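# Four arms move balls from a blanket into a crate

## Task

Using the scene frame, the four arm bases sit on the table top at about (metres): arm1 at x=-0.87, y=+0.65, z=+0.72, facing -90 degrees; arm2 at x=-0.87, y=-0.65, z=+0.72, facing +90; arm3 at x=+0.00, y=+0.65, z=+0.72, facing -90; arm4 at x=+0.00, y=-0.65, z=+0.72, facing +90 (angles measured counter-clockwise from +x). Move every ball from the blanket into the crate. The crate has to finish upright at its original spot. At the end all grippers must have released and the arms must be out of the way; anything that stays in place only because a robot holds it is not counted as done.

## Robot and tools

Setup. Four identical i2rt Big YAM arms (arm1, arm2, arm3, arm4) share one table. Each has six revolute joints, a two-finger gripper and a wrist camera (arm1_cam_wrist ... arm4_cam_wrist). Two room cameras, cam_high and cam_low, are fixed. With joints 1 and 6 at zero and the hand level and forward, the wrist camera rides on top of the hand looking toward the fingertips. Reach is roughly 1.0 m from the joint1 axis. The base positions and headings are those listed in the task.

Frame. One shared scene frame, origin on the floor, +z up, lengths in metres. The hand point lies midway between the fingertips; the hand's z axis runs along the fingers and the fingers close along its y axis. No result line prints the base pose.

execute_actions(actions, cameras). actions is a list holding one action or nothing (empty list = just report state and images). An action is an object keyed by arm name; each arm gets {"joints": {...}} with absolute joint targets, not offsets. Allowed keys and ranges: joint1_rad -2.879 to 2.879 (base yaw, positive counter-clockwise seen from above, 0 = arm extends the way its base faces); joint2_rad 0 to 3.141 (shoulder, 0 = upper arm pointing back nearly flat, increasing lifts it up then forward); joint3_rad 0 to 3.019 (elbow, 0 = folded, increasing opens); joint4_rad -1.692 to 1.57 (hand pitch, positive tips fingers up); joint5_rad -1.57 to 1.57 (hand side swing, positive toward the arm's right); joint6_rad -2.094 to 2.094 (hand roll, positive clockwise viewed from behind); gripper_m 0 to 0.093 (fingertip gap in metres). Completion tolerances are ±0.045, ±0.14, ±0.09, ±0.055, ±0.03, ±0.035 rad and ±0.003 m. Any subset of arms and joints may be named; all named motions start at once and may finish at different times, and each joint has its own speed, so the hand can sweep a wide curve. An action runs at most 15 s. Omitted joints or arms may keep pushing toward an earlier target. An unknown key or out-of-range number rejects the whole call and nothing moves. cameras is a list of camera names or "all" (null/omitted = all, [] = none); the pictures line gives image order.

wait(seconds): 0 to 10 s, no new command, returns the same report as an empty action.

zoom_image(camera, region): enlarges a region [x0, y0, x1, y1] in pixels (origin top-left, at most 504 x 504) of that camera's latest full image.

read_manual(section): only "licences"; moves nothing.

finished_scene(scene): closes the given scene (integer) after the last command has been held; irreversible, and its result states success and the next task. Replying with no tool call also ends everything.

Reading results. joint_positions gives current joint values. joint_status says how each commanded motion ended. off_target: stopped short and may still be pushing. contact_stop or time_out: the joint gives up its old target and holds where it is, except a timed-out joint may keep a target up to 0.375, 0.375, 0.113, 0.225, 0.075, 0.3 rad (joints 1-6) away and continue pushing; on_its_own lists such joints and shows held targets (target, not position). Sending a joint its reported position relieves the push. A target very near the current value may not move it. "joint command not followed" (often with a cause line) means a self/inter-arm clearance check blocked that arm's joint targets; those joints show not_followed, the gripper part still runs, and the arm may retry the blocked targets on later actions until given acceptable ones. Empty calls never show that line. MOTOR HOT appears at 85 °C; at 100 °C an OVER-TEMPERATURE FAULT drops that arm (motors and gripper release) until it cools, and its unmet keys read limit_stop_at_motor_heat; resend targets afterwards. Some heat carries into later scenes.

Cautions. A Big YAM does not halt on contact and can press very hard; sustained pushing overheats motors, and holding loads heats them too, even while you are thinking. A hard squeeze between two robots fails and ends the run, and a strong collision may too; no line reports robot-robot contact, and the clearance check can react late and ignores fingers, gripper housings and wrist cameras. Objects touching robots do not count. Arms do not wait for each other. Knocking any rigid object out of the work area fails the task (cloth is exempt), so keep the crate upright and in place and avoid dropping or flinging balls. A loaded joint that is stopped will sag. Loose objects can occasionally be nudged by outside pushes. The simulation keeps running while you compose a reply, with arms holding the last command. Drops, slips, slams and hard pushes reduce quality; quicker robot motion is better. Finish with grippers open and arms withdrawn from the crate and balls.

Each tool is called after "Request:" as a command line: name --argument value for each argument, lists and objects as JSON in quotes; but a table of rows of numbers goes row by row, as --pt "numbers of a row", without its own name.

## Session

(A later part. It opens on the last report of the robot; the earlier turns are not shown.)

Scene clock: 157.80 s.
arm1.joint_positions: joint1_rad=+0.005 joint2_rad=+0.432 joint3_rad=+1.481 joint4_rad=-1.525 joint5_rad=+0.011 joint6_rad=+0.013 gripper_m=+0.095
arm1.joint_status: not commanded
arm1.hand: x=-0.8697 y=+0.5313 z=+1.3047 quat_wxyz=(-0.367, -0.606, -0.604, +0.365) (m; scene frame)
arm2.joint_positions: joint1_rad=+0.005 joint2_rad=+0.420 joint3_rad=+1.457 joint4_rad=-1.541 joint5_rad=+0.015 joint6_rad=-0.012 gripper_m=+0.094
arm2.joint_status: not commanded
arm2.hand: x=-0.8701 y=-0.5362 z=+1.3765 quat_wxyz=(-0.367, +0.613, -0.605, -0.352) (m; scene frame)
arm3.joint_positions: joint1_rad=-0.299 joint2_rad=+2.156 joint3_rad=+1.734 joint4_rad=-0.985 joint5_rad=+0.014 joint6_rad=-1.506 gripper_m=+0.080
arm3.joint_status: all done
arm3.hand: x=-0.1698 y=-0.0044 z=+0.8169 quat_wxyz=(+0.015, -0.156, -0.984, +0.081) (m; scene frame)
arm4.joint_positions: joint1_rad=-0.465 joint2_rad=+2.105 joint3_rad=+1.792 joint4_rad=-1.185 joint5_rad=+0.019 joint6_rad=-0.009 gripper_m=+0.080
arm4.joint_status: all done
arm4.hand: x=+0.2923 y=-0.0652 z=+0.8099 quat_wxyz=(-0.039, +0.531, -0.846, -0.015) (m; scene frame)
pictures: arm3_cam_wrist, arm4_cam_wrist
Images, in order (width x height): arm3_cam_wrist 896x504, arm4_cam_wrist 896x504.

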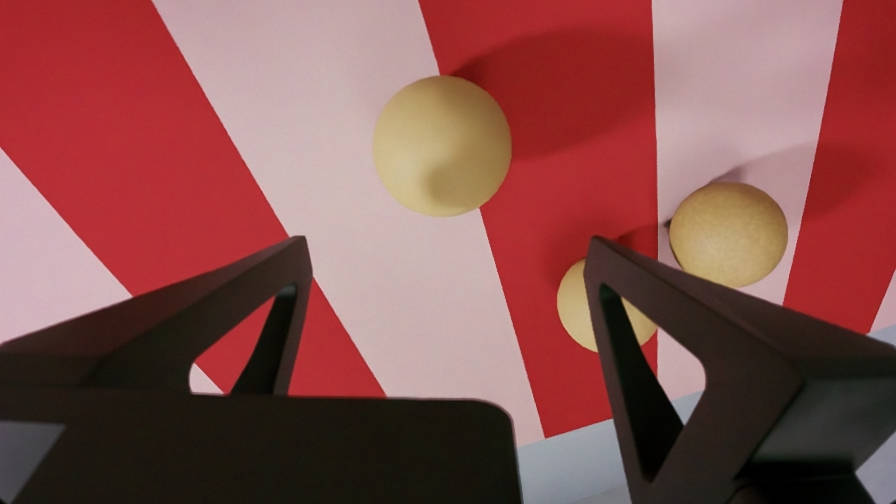

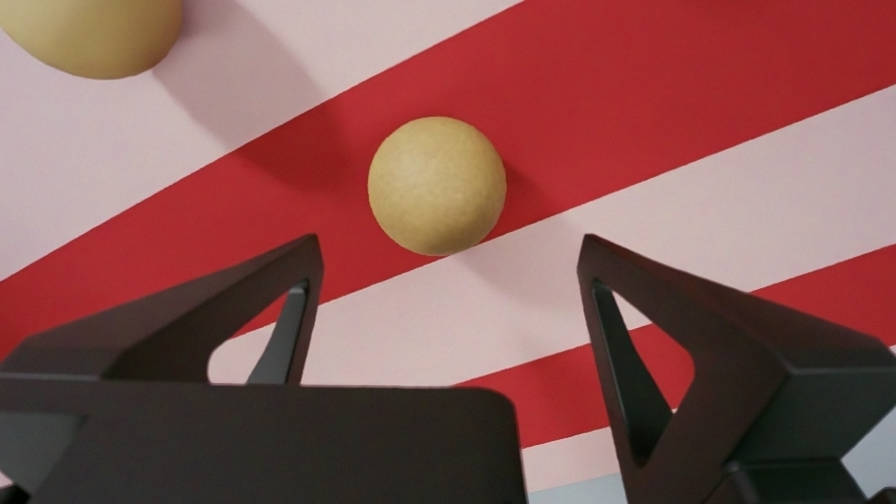

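Request:
execute_actions --actions '[{"arm4":{"joints":{"joint2_rad":2.22,"joint4_rad":-1.15}},"arm3":{"joints":{"joint1_rad":-0.28,"joint2_rad":2.26,"joint4_rad":-0.87}}}]' --cameras '[]'

Request:
execute_actions --actions '[{"arm4":{"joints":{"gripper_m":0.03}},"arm3":{"joints":{"gripper_m":0.03}}}]' --cameras '[]'

Request:
execute_actions --actions '[{"arm4":{"joints":{"joint1_rad":0.3,"joint2_rad":1.3,"joint3_rad":1.4,"joint4_rad":-1.2}},"arm3":{"joints":{"joint2_rad":1.3,"joint3_rad":1.4,"joint4_rad":-1.2}}}]' --cameras '[]'

Request:
execute_actions --actions '[{"arm4":{"joints":{"joint1_rad":0.9,"joint2_rad":2.205,"joint3_rad":2.45,"joint4_rad":-0.945}},"arm3":{"joints":{"joint1_rad":-0.9,"joint2_rad":2.166,"joint3_rad":2.3,"joint4_rad":-0.7}}}]' --cameras '[]'

Request:
execute_actions --actions '[{"arm4":{"joints":{"gripper_m":0.08}},"arm3":{"joints":{"gripper_m":0.08}}}]' --cameras '[]'

Request:
execute_actions --actions '[{"arm4":{"joints":{"joint1_rad":0.425,"joint2_rad":1.4,"joint3_rad":1.694,"joint4_rad":-1.25}},"arm3":{"joints":{"joint1_rad":0.305,"joint2_rad":1.4,"joint3_rad":1.76,"joint4_rad":-1.03}}}]' --cameras '[]'

Request:
execute_actions --actions '[{"arm4":{"joints":{"joint2_rad":2.02}},"arm3":{"joints":{"joint2_rad":2.15}}}]' --cameras '["arm3_cam_wrist","arm4_cam_wrist"]'

Scene clock: 169.23 s.
arm1.joint_positions: joint1_rad=+0.005 joint2_rad=+0.432 joint3_rad=+1.481 joint4_rad=-1.525 joint5_rad=+0.011 joint6_rad=+0.013 gripper_m=+0.095
arm1.joint_status: not commanded
arm1.hand: x=-0.8697 y=+0.5313 z=+1.3047 quat_wxyz=(-0.367, -0.606, -0.604, +0.365) (m; scene frame)
arm2.joint_positions: joint1_rad=+0.005 joint2_rad=+0.420 joint3_rad=+1.457 joint4_rad=-1.541 joint5_rad=+0.015 joint6_rad=-0.012 gripper_m=+0.094
arm2.joint_status: not commanded
arm2.hand: x=-0.8701 y=-0.5362 z=+1.3765 quat_wxyz=(-0.367, +0.613, -0.605, -0.352) (m; scene frame)
arm3.joint_positions: joint1_rad=-0.283 joint2_rad=+2.263 joint3_rad=+1.735 joint4_rad=-0.881 joint5_rad=+0.014 joint6_rad=-1.506 gripper_m=+0.080
arm3.joint_status: all done
arm3.hand: x=-0.1615 y=-0.0163 z=+0.7511 quat_wxyz=(+0.014, -0.148, -0.986, +0.081) (m; scene frame)
arm4.joint_positions: joint1_rad=-0.465 joint2_rad=+2.202 joint3_rad=+1.796 joint4_rad=-1.157 joint5_rad=+0.019 joint6_rad=-0.008 gripper_m=+0.080
arm4.joint_status: all done
arm4.hand: x=+0.2918 y=-0.0657 z=+0.7507 quat_wxyz=(-0.012, +0.532, -0.847, +0.002) (m; scene frame)
pictures: none
No camera images: the call's "cameras" was empty. Leave "cameras" out to get every camera's image.

Scene clock: 169.83 s.
arm1.joint_positions: joint1_rad=+0.005 joint2_rad=+0.432 joint3_rad=+1.481 joint4_rad=-1.525 joint5_rad=+0.011 joint6_rad=+0.013 gripper_m=+0.095
arm1.joint_status: not commanded
arm1.hand: x=-0.8697 y=+0.5313 z=+1.3047 quat_wxyz=(-0.367, -0.606, -0.604, +0.365) (m; scene frame)
arm2.joint_positions: joint1_rad=+0.005 joint2_rad=+0.420 joint3_rad=+1.457 joint4_rad=-1.541 joint5_rad=+0.015 joint6_rad=-0.012 gripper_m=+0.094
arm2.joint_status: not commanded
arm2.hand: x=-0.8701 y=-0.5362 z=+1.3765 quat_wxyz=(-0.367, +0.613, -0.605, -0.352) (m; scene frame)
arm3.joint_positions: joint1_rad=-0.283 joint2_rad=+2.263 joint3_rad=+1.735 joint4_rad=-0.880 joint5_rad=+0.014 joint6_rad=-1.506 gripper_m=+0.047
arm3.joint_status: gripper_m off_target (ended at +0.046, target +0.030)
arm3.hand: x=-0.1616 y=-0.0164 z=+0.7511 quat_wxyz=(+0.014, -0.149, -0.985, +0.081) (m; scene frame)
arm4.joint_positions: joint1_rad=-0.465 joint2_rad=+2.202 joint3_rad=+1.796 joint4_rad=-1.157 joint5_rad=+0.018 joint6_rad=-0.008 gripper_m=+0.047
arm4.joint_status: gripper_m off_target (ended at +0.047, target +0.030)
arm4.hand: x=+0.2916 y=-0.0656 z=+0.7507 quat_wxyz=(-0.012, +0.532, -0.847, +0.001) (m; scene frame)
pictures: none
No camera images: the call's "cameras" was empty. Leave "cameras" out to get every camera's image.

Scene clock: 171.57 s.
arm1.joint_positions: joint1_rad=+0.005 joint2_rad=+0.432 joint3_rad=+1.481 joint4_rad=-1.525 joint5_rad=+0.011 joint6_rad=+0.013 gripper_m=+0.095
arm1.joint_status: not commanded
arm1.hand: x=-0.8697 y=+0.5313 z=+1.3047 quat_wxyz=(-0.367, -0.606, -0.604, +0.365) (m; scene frame)
arm2.joint_positions: joint1_rad=+0.005 joint2_rad=+0.420 joint3_rad=+1.457 joint4_rad=-1.541 joint5_rad=+0.015 joint6_rad=-0.012 gripper_m=+0.094
arm2.joint_status: not commanded
arm2.hand: x=-0.8701 y=-0.5362 z=+1.3765 quat_wxyz=(-0.367, +0.613, -0.605, -0.352) (m; scene frame)
arm3.joint_positions: joint1_rad=-0.283 joint2_rad=+1.298 joint3_rad=+1.398 joint4_rad=-1.192 joint5_rad=+0.014 joint6_rad=-1.506 gripper_m=+0.047
arm3.joint_status: all done
arm3.hand: x=-0.1133 y=+0.1853 z=+1.1405 quat_wxyz=(+0.027, -0.146, -0.960, +0.236) (m; scene frame)
arm4.joint_positions: joint1_rad=+0.307 joint2_rad=+1.291 joint3_rad=+1.403 joint4_rad=-1.191 joint5_rad=+0.013 joint6_rad=-0.007 gripper_m=+0.047
arm4.joint_status: all done
arm4.hand: x=-0.1457 y=-0.1982 z=+1.0884 quat_wxyz=(-0.154, +0.785, -0.568, -0.195) (m; scene frame)
pictures: none
No camera images: the call's "cameras" was empty. Leave "cameras" out to get every camera's image.

Scene clock: 173.53 s.
arm1.joint_positions: joint1_rad=+0.005 joint2_rad=+0.432 joint3_rad=+1.481 joint4_rad=-1.525 joint5_rad=+0.011 joint6_rad=+0.013 gripper_m=+0.095
arm1.joint_status: not commanded
arm1.hand: x=-0.8697 y=+0.5313 z=+1.3047 quat_wxyz=(-0.367, -0.606, -0.604, +0.365) (m; scene frame)
arm2.joint_positions: joint1_rad=+0.005 joint2_rad=+0.420 joint3_rad=+1.457 joint4_rad=-1.541 joint5_rad=+0.015 joint6_rad=-0.012 gripper_m=+0.094
arm2.joint_status: not commanded
arm2.hand: x=-0.8701 y=-0.5362 z=+1.3765 quat_wxyz=(-0.367, +0.613, -0.605, -0.352) (m; scene frame)
arm3.joint_positions: joint1_rad=-0.895 joint2_rad=+2.184 joint3_rad=+2.235 joint4_rad=-0.717 joint5_rad=+0.016 joint6_rad=-1.505 gripper_m=+0.047
arm3.joint_status: all done
arm3.hand: x=-0.6534 y=+0.0758 z=+1.0767 quat_wxyz=(+0.173, -0.399, -0.806, +0.402) (m; scene frame)
arm4.joint_positions: joint1_rad=+0.894 joint2_rad=+2.220 joint3_rad=+2.391 joint4_rad=-0.953 joint5_rad=+0.015 joint6_rad=-0.007 gripper_m=+0.047
arm4.joint_status: all done
arm4.hand: x=-0.6698 y=-0.1199 z=+1.0324 quat_wxyz=(-0.139, +0.871, -0.301, -0.362) (m; scene frame)
pictures: none
No camera images: the call's "cameras" was empty. Leave "cameras" out to get every camera's image.

Scene clock: 174.13 s.
arm1.joint_positions: joint1_rad=+0.005 joint2_rad=+0.432 joint3_rad=+1.481 joint4_rad=-1.525 joint5_rad=+0.011 joint6_rad=+0.013 gripper_m=+0.095
arm1.joint_status: not commanded
arm1.hand: x=-0.8697 y=+0.5313 z=+1.3047 quat_wxyz=(-0.367, -0.606, -0.604, +0.365) (m; scene frame)
arm2.joint_positions: joint1_rad=+0.005 joint2_rad=+0.420 joint3_rad=+1.457 joint4_rad=-1.541 joint5_rad=+0.015 joint6_rad=-0.012 gripper_m=+0.094
arm2.joint_status: not commanded
arm2.hand: x=-0.8701 y=-0.5362 z=+1.3765 quat_wxyz=(-0.367, +0.613, -0.605, -0.352) (m; scene frame)
arm3.joint_positions: joint1_rad=-0.895 joint2_rad=+2.184 joint3_rad=+2.235 joint4_rad=-0.717 joint5_rad=+0.016 joint6_rad=-1.505 gripper_m=+0.080
arm3.joint_status: all done
arm3.hand: x=-0.6534 y=+0.0758 z=+1.0767 quat_wxyz=(+0.173, -0.399, -0.806, +0.402) (m; scene frame)
arm4.joint_positions: joint1_rad=+0.894 joint2_rad=+2.220 joint3_rad=+2.391 joint4_rad=-0.953 joint5_rad=+0.015 joint6_rad=-0.007 gripper_m=+0.080
arm4.joint_status: all done
arm4.hand: x=-0.6698 y=-0.1199 z=+1.0324 quat_wxyz=(-0.139, +0.871, -0.301, -0.362) (m; scene frame)
pictures: none
No camera images: the call's "cameras" was empty. Leave "cameras" out to get every camera's image.

Scene clock: 175.93 s.
arm1.joint_positions: joint1_rad=+0.005 joint2_rad=+0.432 joint3_rad=+1.481 joint4_rad=-1.525 joint5_rad=+0.011 joint6_rad=+0.013 gripper_m=+0.095
arm1.joint_status: not commanded
arm1.hand: x=-0.8697 y=+0.5313 z=+1.3047 quat_wxyz=(-0.367, -0.606, -0.604, +0.365) (m; scene frame)
arm2.joint_positions: joint1_rad=+0.005 joint2_rad=+0.420 joint3_rad=+1.457 joint4_rad=-1.541 joint5_rad=+0.015 joint6_rad=-0.012 gripper_m=+0.094
arm2.joint_status: not commanded
arm2.hand: x=-0.8701 y=-0.5362 z=+1.3765 quat_wxyz=(-0.367, +0.613, -0.605, -0.352) (m; scene frame)
arm3.joint_positions: joint1_rad=+0.310 joint2_rad=+1.404 joint3_rad=+1.759 joint4_rad=-1.023 joint5_rad=+0.011 joint6_rad=-1.505 gripper_m=+0.080
arm3.joint_status: all done
arm3.hand: x=+0.2012 y=+0.1093 z=+1.3028 quat_wxyz=(-0.087, +0.129, -0.890, +0.428) (m; scene frame)
arm4.joint_positions: joint1_rad=+0.430 joint2_rad=+1.393 joint3_rad=+1.697 joint4_rad=-1.241 joint5_rad=+0.017 joint6_rad=-0.004 gripper_m=+0.080
arm4.joint_status: all done
arm4.hand: x=-0.2230 y=-0.1718 z=+1.1806 quat_wxyz=(-0.179, +0.801, -0.509, -0.260) (m; scene frame)
pictures: none
No camera images: the call's "cameras" was empty. Leave "cameras" out to get every camera's image.

Scene clock: 177.60 s.
arm1.joint_positions: joint1_rad=+0.005 joint2_rad=+0.432 joint3_rad=+1.481 joint4_rad=-1.525 joint5_rad=+0.011 joint6_rad=+0.013 gripper_m=+0.095
arm1.joint_status: not commanded
arm1.hand: x=-0.8697 y=+0.5313 z=+1.3047 quat_wxyz=(-0.367, -0.606, -0.604, +0.365) (m; scene frame)
arm2.joint_positions: joint1_rad=+0.005 joint2_rad=+0.420 joint3_rad=+1.457 joint4_rad=-1.541 joint5_rad=+0.015 joint6_rad=-0.012 gripper_m=+0.094
arm2.joint_status: not commanded
arm2.hand: x=-0.8701 y=-0.5362 z=+1.3765 quat_wxyz=(-0.367, +0.613, -0.605, -0.352) (m; scene frame)
arm3.joint_positions: joint1_rad=+0.310 joint2_rad=+2.157 joint3_rad=+1.735 joint4_rad=-1.025 joint5_rad=+0.011 joint6_rad=-1.505 gripper_m=+0.080
arm3.joint_status: all done
arm3.hand: x=+0.2322 y=+0.0250 z=+0.8153 quat_wxyz=(-0.007, +0.146, -0.987, +0.062) (m; scene frame)
arm4.joint_positions: joint1_rad=+0.430 joint2_rad=+2.046 joint3_rad=+1.675 joint4_rad=-1.244 joint5_rad=+0.017 joint6_rad=-0.004 gripper_m=+0.080
arm4.joint_status: all done
arm4.hand: x=-0.2516 y=-0.1053 z=+0.8017 quat_wxyz=(+0.000, +0.845, -0.535, +0.021) (m; scene frame)
pictures: arm3_cam_wrist, arm4_cam_wrist
Images, in order (width x height): arm3_cam_wrist 896x504, arm4_cam_wrist 896x504.

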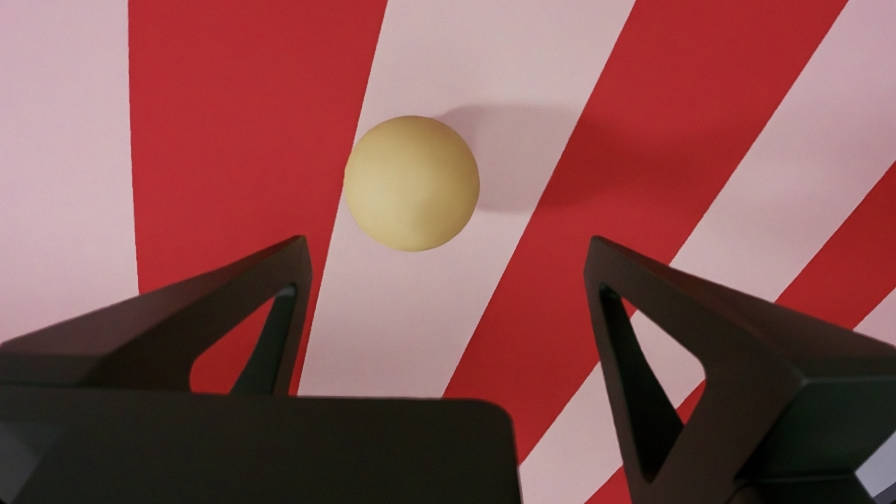

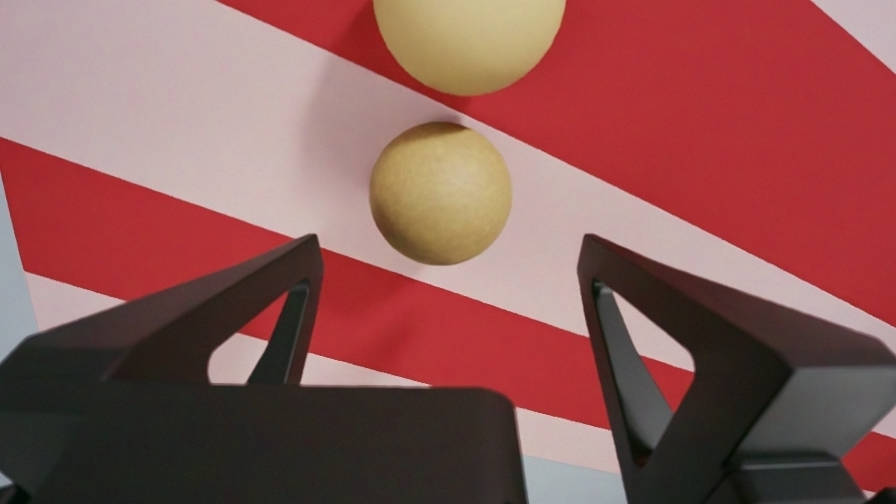

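Request:
execute_actions --actions '[{"arm4":{"joints":{"joint2_rad":2.15,"joint4_rad":-1.23}},"arm3":{"joints":{"joint1_rad":0.296,"joint2_rad":2.26,"joint4_rad":-0.97}}}]' --cameras '[]'

Request:
execute_actions --actions '[{"arm4":{"joints":{"gripper_m":0.03}},"arm3":{"joints":{"gripper_m":0.03}}}]' --cameras '[]'

Request:
execute_actions --actions '[{"arm4":{"joints":{"joint2_rad":1.3,"joint3_rad":1.4,"joint4_rad":-1.2}},"arm3":{"joints":{"joint1_rad":-0.3,"joint2_rad":1.3,"joint3_rad":1.4,"joint4_rad":-1.2}}}]' --cameras '[]'

Request:
execute_actions --actions '[{"arm4":{"joints":{"joint1_rad":0.9,"joint2_rad":2.205,"joint3_rad":2.45,"joint4_rad":-0.945}},"arm3":{"joints":{"joint1_rad":-0.9,"joint2_rad":2.166,"joint3_rad":2.3,"joint4_rad":-0.7}}}]' --cameras '[]'

Request:
execute_actions --actions '[{"arm4":{"joints":{"gripper_m":0.08}},"arm3":{"joints":{"gripper_m":0.08}}}]' --cameras '[]'

Request:
execute_actions --actions '[{"arm4":{"joints":{"joint1_rad":0.42,"joint2_rad":1.4,"joint3_rad":1.815,"joint4_rad":-1.2}},"arm3":{"joints":{"joint1_rad":0.5,"joint2_rad":1.4,"joint3_rad":1.916,"joint4_rad":-0.93,"joint6_rad":0}}}]' --cameras '[]'

Request:
execute_actions --actions '[{"arm4":{"joints":{"joint2_rad":2.08}},"arm3":{"joints":{"joint2_rad":2.248}}}]' --cameras '["arm3_cam_wrist","arm4_cam_wrist"]'

Scene clock: 188.13 s.
arm1.joint_positions: joint1_rad=+0.005 joint2_rad=+0.432 joint3_rad=+1.481 joint4_rad=-1.525 joint5_rad=+0.011 joint6_rad=+0.013 gripper_m=+0.095
arm1.joint_status: not commanded
arm1.hand: x=-0.8697 y=+0.5313 z=+1.3047 quat_wxyz=(-0.367, -0.606, -0.604, +0.365) (m; scene frame)
arm2.joint_positions: joint1_rad=+0.005 joint2_rad=+0.420 joint3_rad=+1.457 joint4_rad=-1.541 joint5_rad=+0.015 joint6_rad=-0.012 gripper_m=+0.094
arm2.joint_status: not commanded
arm2.hand: x=-0.8701 y=-0.5362 z=+1.3765 quat_wxyz=(-0.367, +0.613, -0.605, -0.352) (m; scene frame)
arm3.joint_positions: joint1_rad=+0.300 joint2_rad=+2.265 joint3_rad=+1.736 joint4_rad=-0.979 joint5_rad=+0.011 joint6_rad=-1.505 gripper_m=+0.080
arm3.joint_status: all done
arm3.hand: x=+0.2243 y=+0.0279 z=+0.7466 quat_wxyz=(+0.000, +0.141, -0.989, +0.032) (m; scene frame)
arm4.joint_positions: joint1_rad=+0.430 joint2_rad=+2.138 joint3_rad=+1.675 joint4_rad=-1.239 joint5_rad=+0.016 joint6_rad=-0.004 gripper_m=+0.080
arm4.joint_status: all done
arm4.hand: x=-0.2480 y=-0.1123 z=+0.7486 quat_wxyz=(+0.024, +0.843, -0.534, +0.057) (m; scene frame)
pictures: none
No camera images: the call's "cameras" was empty. Leave "cameras" out to get every camera's image.

Scene clock: 188.73 s.
arm1.joint_positions: joint1_rad=+0.005 joint2_rad=+0.432 joint3_rad=+1.481 joint4_rad=-1.525 joint5_rad=+0.011 joint6_rad=+0.013 gripper_m=+0.095
arm1.joint_status: not commanded
arm1.hand: x=-0.8697 y=+0.5313 z=+1.3047 quat_wxyz=(-0.367, -0.606, -0.604, +0.365) (m; scene frame)
arm2.joint_positions: joint1_rad=+0.005 joint2_rad=+0.420 joint3_rad=+1.457 joint4_rad=-1.541 joint5_rad=+0.015 joint6_rad=-0.012 gripper_m=+0.094
arm2.joint_status: not commanded
arm2.hand: x=-0.8701 y=-0.5362 z=+1.3765 quat_wxyz=(-0.367, +0.613, -0.605, -0.352) (m; scene frame)
arm3.joint_positions: joint1_rad=+0.300 joint2_rad=+2.265 joint3_rad=+1.736 joint4_rad=-0.979 joint5_rad=+0.011 joint6_rad=-1.505 gripper_m=+0.046
arm3.joint_status: gripper_m off_target (ended at +0.046, target +0.030)
arm3.hand: x=+0.2243 y=+0.0279 z=+0.7466 quat_wxyz=(+0.000, +0.141, -0.989, +0.032) (m; scene frame)
arm4.joint_positions: joint1_rad=+0.430 joint2_rad=+2.138 joint3_rad=+1.675 joint4_rad=-1.239 joint5_rad=+0.016 joint6_rad=-0.004 gripper_m=+0.046
arm4.joint_status: gripper_m off_target (ended at +0.046, target +0.030)
arm4.hand: x=-0.2480 y=-0.1123 z=+0.7486 quat_wxyz=(+0.024, +0.843, -0.534, +0.057) (m; scene frame)
pictures: none
No camera images: the call's "cameras" was empty. Leave "cameras" out to get every camera's image.

Scene clock: 190.47 s.
arm1.joint_positions: joint1_rad=+0.005 joint2_rad=+0.432 joint3_rad=+1.481 joint4_rad=-1.525 joint5_rad=+0.011 joint6_rad=+0.013 gripper_m=+0.095
arm1.joint_status: not commanded
arm1.hand: x=-0.8697 y=+0.5313 z=+1.3047 quat_wxyz=(-0.367, -0.606, -0.604, +0.365) (m; scene frame)
arm2.joint_positions: joint1_rad=+0.005 joint2_rad=+0.420 joint3_rad=+1.457 joint4_rad=-1.541 joint5_rad=+0.015 joint6_rad=-0.012 gripper_m=+0.094
arm2.joint_status: not commanded
arm2.hand: x=-0.8701 y=-0.5362 z=+1.3765 quat_wxyz=(-0.367, +0.613, -0.605, -0.352) (m; scene frame)
arm3.joint_positions: joint1_rad=-0.301 joint2_rad=+1.300 joint3_rad=+1.400 joint4_rad=-1.192 joint5_rad=+0.017 joint6_rad=-1.505 gripper_m=+0.046
arm3.joint_status: all done
arm3.hand: x=-0.1221 y=+0.1868 z=+1.1412 quat_wxyz=(+0.030, -0.155, -0.959, +0.236) (m; scene frame)
arm4.joint_positions: joint1_rad=+0.430 joint2_rad=+1.291 joint3_rad=+1.392 joint4_rad=-1.203 joint5_rad=+0.016 joint6_rad=-0.004 gripper_m=+0.046
arm4.joint_status: all done
arm4.hand: x=-0.1982 y=-0.2233 z=+1.0811 quat_wxyz=(-0.137, +0.820, -0.521, -0.194) (m; scene frame)
pictures: none
No camera images: the call's "cameras" was empty. Leave "cameras" out to get every camera's image.

Scene clock: 192.40 s.
arm1.joint_positions: joint1_rad=+0.005 joint2_rad=+0.432 joint3_rad=+1.481 joint4_rad=-1.525 joint5_rad=+0.011 joint6_rad=+0.013 gripper_m=+0.095
arm1.joint_status: not commanded
arm1.hand: x=-0.8697 y=+0.5313 z=+1.3047 quat_wxyz=(-0.367, -0.606, -0.604, +0.365) (m; scene frame)
arm2.joint_positions: joint1_rad=+0.005 joint2_rad=+0.420 joint3_rad=+1.457 joint4_rad=-1.541 joint5_rad=+0.015 joint6_rad=-0.012 gripper_m=+0.094
arm2.joint_status: not commanded
arm2.hand: x=-0.8701 y=-0.5362 z=+1.3765 quat_wxyz=(-0.367, +0.613, -0.605, -0.352) (m; scene frame)
arm3.joint_positions: joint1_rad=-0.895 joint2_rad=+2.184 joint3_rad=+2.235 joint4_rad=-0.718 joint5_rad=+0.016 joint6_rad=-1.505 gripper_m=+0.046
arm3.joint_status: all done
arm3.hand: x=-0.6531 y=+0.0756 z=+1.0760 quat_wxyz=(+0.173, -0.399, -0.806, +0.402) (m; scene frame)
arm4.joint_positions: joint1_rad=+0.894 joint2_rad=+2.221 joint3_rad=+2.391 joint4_rad=-0.954 joint5_rad=+0.016 joint6_rad=-0.004 gripper_m=+0.046
arm4.joint_status: all done
arm4.hand: x=-0.6698 y=-0.1201 z=+1.0308 quat_wxyz=(-0.138, +0.872, -0.302, -0.361) (m; scene frame)
pictures: none
No camera images: the call's "cameras" was empty. Leave "cameras" out to get every camera's image.

Scene clock: 193.00 s.
arm1.joint_positions: joint1_rad=+0.005 joint2_rad=+0.432 joint3_rad=+1.481 joint4_rad=-1.525 joint5_rad=+0.011 joint6_rad=+0.013 gripper_m=+0.095
arm1.joint_status: not commanded
arm1.hand: x=-0.8697 y=+0.5313 z=+1.3047 quat_wxyz=(-0.367, -0.606, -0.604, +0.365) (m; scene frame)
arm2.joint_positions: joint1_rad=+0.005 joint2_rad=+0.420 joint3_rad=+1.457 joint4_rad=-1.541 joint5_rad=+0.015 joint6_rad=-0.012 gripper_m=+0.094
arm2.joint_status: not commanded
arm2.hand: x=-0.8701 y=-0.5362 z=+1.3765 quat_wxyz=(-0.367, +0.613, -0.605, -0.352) (m; scene frame)
arm3.joint_positions: joint1_rad=-0.895 joint2_rad=+2.184 joint3_rad=+2.235 joint4_rad=-0.718 joint5_rad=+0.016 joint6_rad=-1.505 gripper_m=+0.080
arm3.joint_status: all done
arm3.hand: x=-0.6531 y=+0.0756 z=+1.0760 quat_wxyz=(+0.173, -0.399, -0.806, +0.402) (m; scene frame)
arm4.joint_positions: joint1_rad=+0.894 joint2_rad=+2.221 joint3_rad=+2.391 joint4_rad=-0.954 joint5_rad=+0.016 joint6_rad=-0.004 gripper_m=+0.080
arm4.joint_status: all done
arm4.hand: x=-0.6698 y=-0.1201 z=+1.0308 quat_wxyz=(-0.138, +0.872, -0.302, -0.361) (m; scene frame)
pictures: none
No camera images: the call's "cameras" was empty. Leave "cameras" out to get every camera's image.

Scene clock: 195.13 s.
arm1.joint_positions: joint1_rad=+0.005 joint2_rad=+0.432 joint3_rad=+1.481 joint4_rad=-1.525 joint5_rad=+0.011 joint6_rad=+0.013 gripper_m=+0.095
arm1.joint_status: not commanded
arm1.hand: x=-0.8697 y=+0.5313 z=+1.3047 quat_wxyz=(-0.367, -0.606, -0.604, +0.365) (m; scene frame)
arm2.joint_positions: joint1_rad=+0.005 joint2_rad=+0.420 joint3_rad=+1.457 joint4_rad=-1.541 joint5_rad=+0.015 joint6_rad=-0.012 gripper_m=+0.094
arm2.joint_status: not commanded
arm2.hand: x=-0.8701 y=-0.5362 z=+1.3765 quat_wxyz=(-0.367, +0.613, -0.605, -0.352) (m; scene frame)
arm3.joint_positions: joint1_rad=+0.506 joint2_rad=+1.409 joint3_rad=+1.912 joint4_rad=-0.927 joint5_rad=+0.010 joint6_rad=-0.008 gripper_m=+0.080
arm3.joint_status: all done
arm3.hand: x=+0.3079 y=+0.1504 z=+1.4050 quat_wxyz=(-0.471, -0.408, -0.734, +0.270) (m; scene frame)
arm4.joint_positions: joint1_rad=+0.426 joint2_rad=+1.399 joint3_rad=+1.816 joint4_rad=-1.193 joint5_rad=+0.017 joint6_rad=-0.006 gripper_m=+0.080
arm4.joint_status: all done
arm4.hand: x=-0.2282 y=-0.1562 z=+1.2471 quat_wxyz=(-0.221, +0.776, -0.495, -0.324) (m; scene frame)
pictures: none
No camera images: the call's "cameras" was empty. Leave "cameras" out to get every camera's image.

Scene clock: 197.03 s.
arm1.joint_positions: joint1_rad=+0.005 joint2_rad=+0.432 joint3_rad=+1.481 joint4_rad=-1.525 joint5_rad=+0.011 joint6_rad=+0.013 gripper_m=+0.095
arm1.joint_status: not commanded
arm1.hand: x=-0.8697 y=+0.5313 z=+1.3047 quat_wxyz=(-0.367, -0.606, -0.604, +0.365) (m; scene frame)
arm2.joint_positions: joint1_rad=+0.005 joint2_rad=+0.420 joint3_rad=+1.457 joint4_rad=-1.541 joint5_rad=+0.015 joint6_rad=-0.012 gripper_m=+0.094
arm2.joint_status: not commanded
arm2.hand: x=-0.8701 y=-0.5362 z=+1.3765 quat_wxyz=(-0.367, +0.613, -0.605, -0.352) (m; scene frame)
arm3.joint_positions: joint1_rad=+0.506 joint2_rad=+2.251 joint3_rad=+1.886 joint4_rad=-0.929 joint5_rad=+0.010 joint6_rad=-0.008 gripper_m=+0.080
arm3.joint_status: all done
arm3.hand: x=+0.3863 y=+0.0226 z=+0.8161 quat_wxyz=(-0.118, -0.479, -0.867, +0.073) (m; scene frame)
arm4.joint_positions: joint1_rad=+0.426 joint2_rad=+2.104 joint3_rad=+1.791 joint4_rad=-1.195 joint5_rad=+0.017 joint6_rad=-0.006 gripper_m=+0.080
arm4.joint_status: all done
arm4.hand: x=-0.2708 y=-0.0579 z=+0.8093 quat_wxyz=(-0.029, +0.844, -0.536, -0.024) (m; scene frame)
pictures: arm3_cam_wrist, arm4_cam_wrist
Images, in order (width x height): arm3_cam_wrist 896x504, arm4_cam_wrist 896x504.

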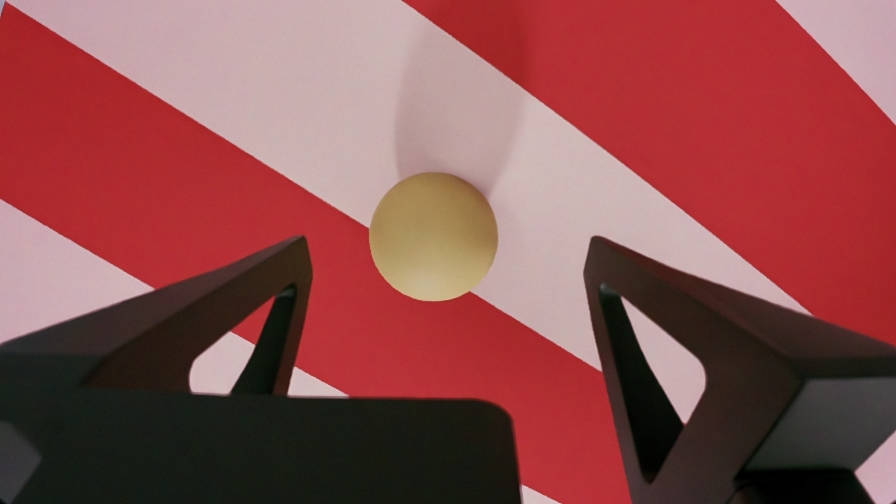

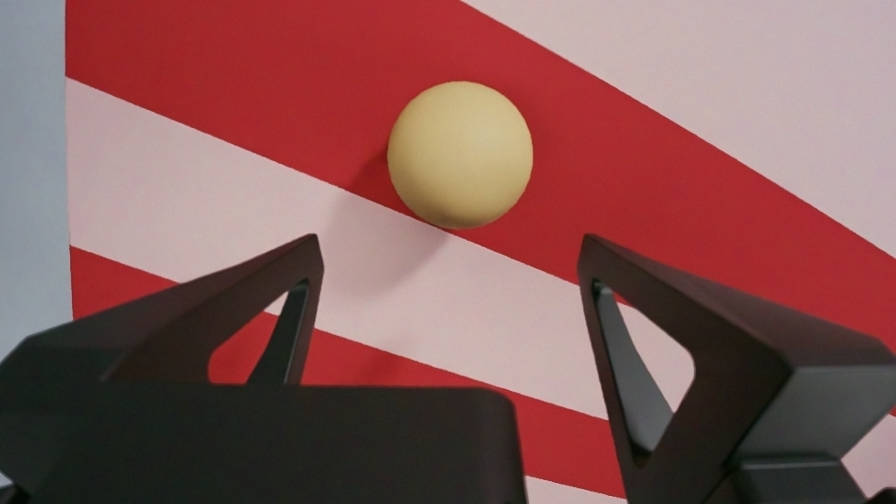

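Request:
execute_actions --actions '[{"arm4":{"joints":{"joint2_rad":2.22,"joint4_rad":-1.12}},"arm3":{"joints":{"joint1_rad":0.515,"joint2_rad":2.34}}}]' --cameras '[]'

Request:
execute_actions --actions '[{"arm4":{"joints":{"gripper_m":0.03}},"arm3":{"joints":{"gripper_m":0.03}}}]' --cameras '[]'

Request:
execute_actions --actions '[{"arm4":{"joints":{"joint2_rad":1.3,"joint3_rad":1.4,"joint4_rad":-1.2}},"arm3":{"joints":{"joint1_rad":-0.3,"joint2_rad":1.3,"joint3_rad":1.4,"joint4_rad":-1.2}}}]' --cameras '[]'

Request:
execute_actions --actions '[{"arm4":{"joints":{"joint1_rad":0.9,"joint2_rad":2.205,"joint3_rad":2.45,"joint4_rad":-0.945}},"arm3":{"joints":{"joint1_rad":-0.9,"joint2_rad":2.166,"joint3_rad":2.3,"joint4_rad":-0.7}}}]' --cameras '[]'

Request:
execute_actions --actions '[{"arm4":{"joints":{"gripper_m":0.08}},"arm3":{"joints":{"gripper_m":0.08}}}]' --cameras '[]'

Request:
execute_actions --actions '[{"arm4":{"joints":{"joint1_rad":0.3,"joint2_rad":1.0,"joint3_rad":1.4,"joint4_rad":-1.3}},"arm3":{"joints":{"joint1_rad":-0.3,"joint2_rad":1.0,"joint3_rad":1.4,"joint4_rad":-1.3}}}]' --cameras '["cam_high"]'

Scene clock: 204.87 s.
arm1.joint_positions: joint1_rad=+0.005 joint2_rad=+0.432 joint3_rad=+1.481 joint4_rad=-1.525 joint5_rad=+0.011 joint6_rad=+0.013 gripper_m=+0.095
arm1.joint_status: not commanded
arm1.hand: x=-0.8697 y=+0.5313 z=+1.3047 quat_wxyz=(-0.367, -0.606, -0.604, +0.365) (m; scene frame)
arm2.joint_positions: joint1_rad=+0.005 joint2_rad=+0.420 joint3_rad=+1.457 joint4_rad=-1.541 joint5_rad=+0.015 joint6_rad=-0.012 gripper_m=+0.094
arm2.joint_status: not commanded
arm2.hand: x=-0.8701 y=-0.5362 z=+1.3765 quat_wxyz=(-0.367, +0.613, -0.605, -0.352) (m; scene frame)
arm3.joint_positions: joint1_rad=+0.509 joint2_rad=+2.349 joint3_rad=+1.886 joint4_rad=-0.929 joint5_rad=+0.010 joint6_rad=-0.007 gripper_m=+0.080
arm3.joint_status: all done
arm3.hand: x=+0.3800 y=+0.0368 z=+0.7467 quat_wxyz=(-0.075, -0.480, -0.873, +0.049) (m; scene frame)
arm4.joint_positions: joint1_rad=+0.424 joint2_rad=+2.200 joint3_rad=+1.796 joint4_rad=-1.127 joint5_rad=+0.015 joint6_rad=-0.006 gripper_m=+0.080
arm4.joint_status: all done
arm4.hand: x=-0.2739 y=-0.0488 z=+0.7513 quat_wxyz=(-0.022, +0.843, -0.536, -0.015) (m; scene frame)
pictures: none
No camera images: the call's "cameras" was empty. Leave "cameras" out to get every camera's image.

Scene clock: 205.47 s.
arm1.joint_positions: joint1_rad=+0.005 joint2_rad=+0.432 joint3_rad=+1.481 joint4_rad=-1.525 joint5_rad=+0.011 joint6_rad=+0.013 gripper_m=+0.095
arm1.joint_status: not commanded
arm1.hand: x=-0.8697 y=+0.5313 z=+1.3047 quat_wxyz=(-0.367, -0.606, -0.604, +0.365) (m; scene frame)
arm2.joint_positions: joint1_rad=+0.005 joint2_rad=+0.420 joint3_rad=+1.457 joint4_rad=-1.541 joint5_rad=+0.015 joint6_rad=-0.012 gripper_m=+0.094
arm2.joint_status: not commanded
arm2.hand: x=-0.8701 y=-0.5362 z=+1.3765 quat_wxyz=(-0.367, +0.613, -0.605, -0.352) (m; scene frame)
arm3.joint_positions: joint1_rad=+0.509 joint2_rad=+2.349 joint3_rad=+1.886 joint4_rad=-0.929 joint5_rad=+0.012 joint6_rad=-0.007 gripper_m=+0.046
arm3.joint_status: gripper_m off_target (ended at +0.046, target +0.030)
arm3.hand: x=+0.3799 y=+0.0367 z=+0.7467 quat_wxyz=(-0.075, -0.480, -0.872, +0.049) (m; scene frame)
arm4.joint_positions: joint1_rad=+0.424 joint2_rad=+2.200 joint3_rad=+1.796 joint4_rad=-1.127 joint5_rad=+0.015 joint6_rad=-0.006 gripper_m=+0.046
arm4.joint_status: gripper_m off_target (ended at +0.046, target +0.030)
arm4.hand: x=-0.2740 y=-0.0488 z=+0.7513 quat_wxyz=(-0.022, +0.843, -0.536, -0.015) (m; scene frame)
pictures: none
No camera images: the call's "cameras" was empty. Leave "cameras" out to get every camera's image.

Scene clock: 207.27 s.
arm1.joint_positions: joint1_rad=+0.005 joint2_rad=+0.432 joint3_rad=+1.481 joint4_rad=-1.525 joint5_rad=+0.011 joint6_rad=+0.013 gripper_m=+0.095
arm1.joint_status: not commanded
arm1.hand: x=-0.8697 y=+0.5313 z=+1.3047 quat_wxyz=(-0.367, -0.606, -0.604, +0.365) (m; scene frame)
arm2.joint_positions: joint1_rad=+0.005 joint2_rad=+0.420 joint3_rad=+1.457 joint4_rad=-1.541 joint5_rad=+0.015 joint6_rad=-0.012 gripper_m=+0.094
arm2.joint_status: not commanded
arm2.hand: x=-0.8701 y=-0.5362 z=+1.3765 quat_wxyz=(-0.367, +0.613, -0.605, -0.352) (m; scene frame)
arm3.joint_positions: joint1_rad=-0.303 joint2_rad=+1.300 joint3_rad=+1.400 joint4_rad=-1.191 joint5_rad=+0.018 joint6_rad=-0.004 gripper_m=+0.046
arm3.joint_status: all done
arm3.hand: x=-0.1235 y=+0.1869 z=+1.1407 quat_wxyz=(-0.138, -0.768, -0.594, +0.194) (m; scene frame)
arm4.joint_positions: joint1_rad=+0.424 joint2_rad=+1.290 joint3_rad=+1.406 joint4_rad=-1.194 joint5_rad=+0.015 joint6_rad=-0.006 gripper_m=+0.046
arm4.joint_status: all done
arm4.hand: x=-0.1978 y=-0.2187 z=+1.0894 quat_wxyz=(-0.143, +0.817, -0.521, -0.203) (m; scene frame)
pictures: none
No camera images: the call's "cameras" was empty. Leave "cameras" out to get every camera's image.

Scene clock: 209.20 s.
arm1.joint_positions: joint1_rad=+0.005 joint2_rad=+0.432 joint3_rad=+1.481 joint4_rad=-1.525 joint5_rad=+0.011 joint6_rad=+0.013 gripper_m=+0.095
arm1.joint_status: not commanded
arm1.hand: x=-0.8697 y=+0.5313 z=+1.3047 quat_wxyz=(-0.367, -0.606, -0.604, +0.365) (m; scene frame)
arm2.joint_positions: joint1_rad=+0.005 joint2_rad=+0.420 joint3_rad=+1.457 joint4_rad=-1.541 joint5_rad=+0.015 joint6_rad=-0.012 gripper_m=+0.094
arm2.joint_status: not commanded
arm2.hand: x=-0.8701 y=-0.5362 z=+1.3765 quat_wxyz=(-0.367, +0.613, -0.605, -0.352) (m; scene frame)
arm3.joint_positions: joint1_rad=-0.895 joint2_rad=+2.184 joint3_rad=+2.234 joint4_rad=-0.718 joint5_rad=+0.015 joint6_rad=-0.004 gripper_m=+0.047
arm3.joint_status: all done
arm3.hand: x=-0.6532 y=+0.0759 z=+1.0757 quat_wxyz=(-0.147, -0.842, -0.317, +0.411) (m; scene frame)
arm4.joint_positions: joint1_rad=+0.894 joint2_rad=+2.219 joint3_rad=+2.391 joint4_rad=-0.954 joint5_rad=+0.015 joint6_rad=-0.006 gripper_m=+0.046
arm4.joint_status: all done
arm4.hand: x=-0.6697 y=-0.1204 z=+1.0320 quat_wxyz=(-0.139, +0.872, -0.301, -0.361) (m; scene frame)
pictures: none
No camera images: the call's "cameras" was empty. Leave "cameras" out to get every camera's image.

Scene clock: 209.80 s.
arm1.joint_positions: joint1_rad=+0.005 joint2_rad=+0.432 joint3_rad=+1.481 joint4_rad=-1.525 joint5_rad=+0.011 joint6_rad=+0.013 gripper_m=+0.095
arm1.joint_status: not commanded
arm1.hand: x=-0.8697 y=+0.5313 z=+1.3047 quat_wxyz=(-0.367, -0.606, -0.604, +0.365) (m; scene frame)
arm2.joint_positions: joint1_rad=+0.005 joint2_rad=+0.420 joint3_rad=+1.457 joint4_rad=-1.541 joint5_rad=+0.015 joint6_rad=-0.012 gripper_m=+0.094
arm2.joint_status: not commanded
arm2.hand: x=-0.8701 y=-0.5362 z=+1.3765 quat_wxyz=(-0.367, +0.613, -0.605, -0.352) (m; scene frame)
arm3.joint_positions: joint1_rad=-0.895 joint2_rad=+2.184 joint3_rad=+2.234 joint4_rad=-0.718 joint5_rad=+0.015 joint6_rad=-0.004 gripper_m=+0.080
arm3.joint_status: all done
arm3.hand: x=-0.6532 y=+0.0759 z=+1.0757 quat_wxyz=(-0.147, -0.842, -0.317, +0.411) (m; scene frame)
arm4.joint_positions: joint1_rad=+0.894 joint2_rad=+2.219 joint3_rad=+2.391 joint4_rad=-0.954 joint5_rad=+0.015 joint6_rad=-0.006 gripper_m=+0.080
arm4.joint_status: all done
arm4.hand: x=-0.6697 y=-0.1204 z=+1.0320 quat_wxyz=(-0.139, +0.872, -0.301, -0.361) (m; scene frame)
pictures: none
No camera images: the call's "cameras" was empty. Leave "cameras" out to get every camera's image.

Scene clock: 211.63 s.
arm1.joint_positions: joint1_rad=+0.005 joint2_rad=+0.432 joint3_rad=+1.481 joint4_rad=-1.525 joint5_rad=+0.011 joint6_rad=+0.013 gripper_m=+0.095
arm1.joint_status: not commanded
arm1.hand: x=-0.8697 y=+0.5313 z=+1.3047 quat_wxyz=(-0.367, -0.606, -0.604, +0.365) (m; scene frame)
arm2.joint_positions: joint1_rad=+0.005 joint2_rad=+0.420 joint3_rad=+1.457 joint4_rad=-1.541 joint5_rad=+0.015 joint6_rad=-0.012 gripper_m=+0.094
arm2.joint_status: not commanded
arm2.hand: x=-0.8701 y=-0.5362 z=+1.3765 quat_wxyz=(-0.367, +0.613, -0.605, -0.352) (m; scene frame)
arm3.joint_positions: joint1_rad=-0.305 joint2_rad=+0.997 joint3_rad=+1.403 joint4_rad=-1.293 joint5_rad=+0.013 joint6_rad=-0.004 gripper_m=+0.080
arm3.joint_status: all done
arm3.hand: x=-0.0982 y=+0.2839 z=+1.2530 quat_wxyz=(-0.200, -0.746, -0.575, +0.270) (m; scene frame)
arm4.joint_positions: joint1_rad=+0.307 joint2_rad=+0.990 joint3_rad=+1.405 joint4_rad=-1.294 joint5_rad=+0.017 joint6_rad=-0.004 gripper_m=+0.080
arm4.joint_status: all done
arm4.hand: x=-0.1143 y=-0.2952 z=+1.1968 quat_wxyz=(-0.211, +0.760, -0.552, -0.272) (m; scene frame)
pictures: cam_high
Images, in order (width x height): cam_high 896x504.

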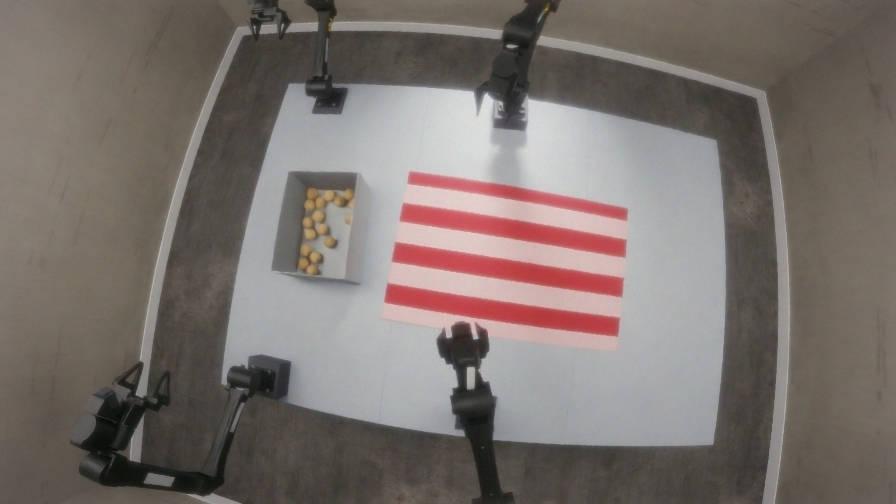

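Request:
finished_scene --scene 2

The scene is finished: the task was done.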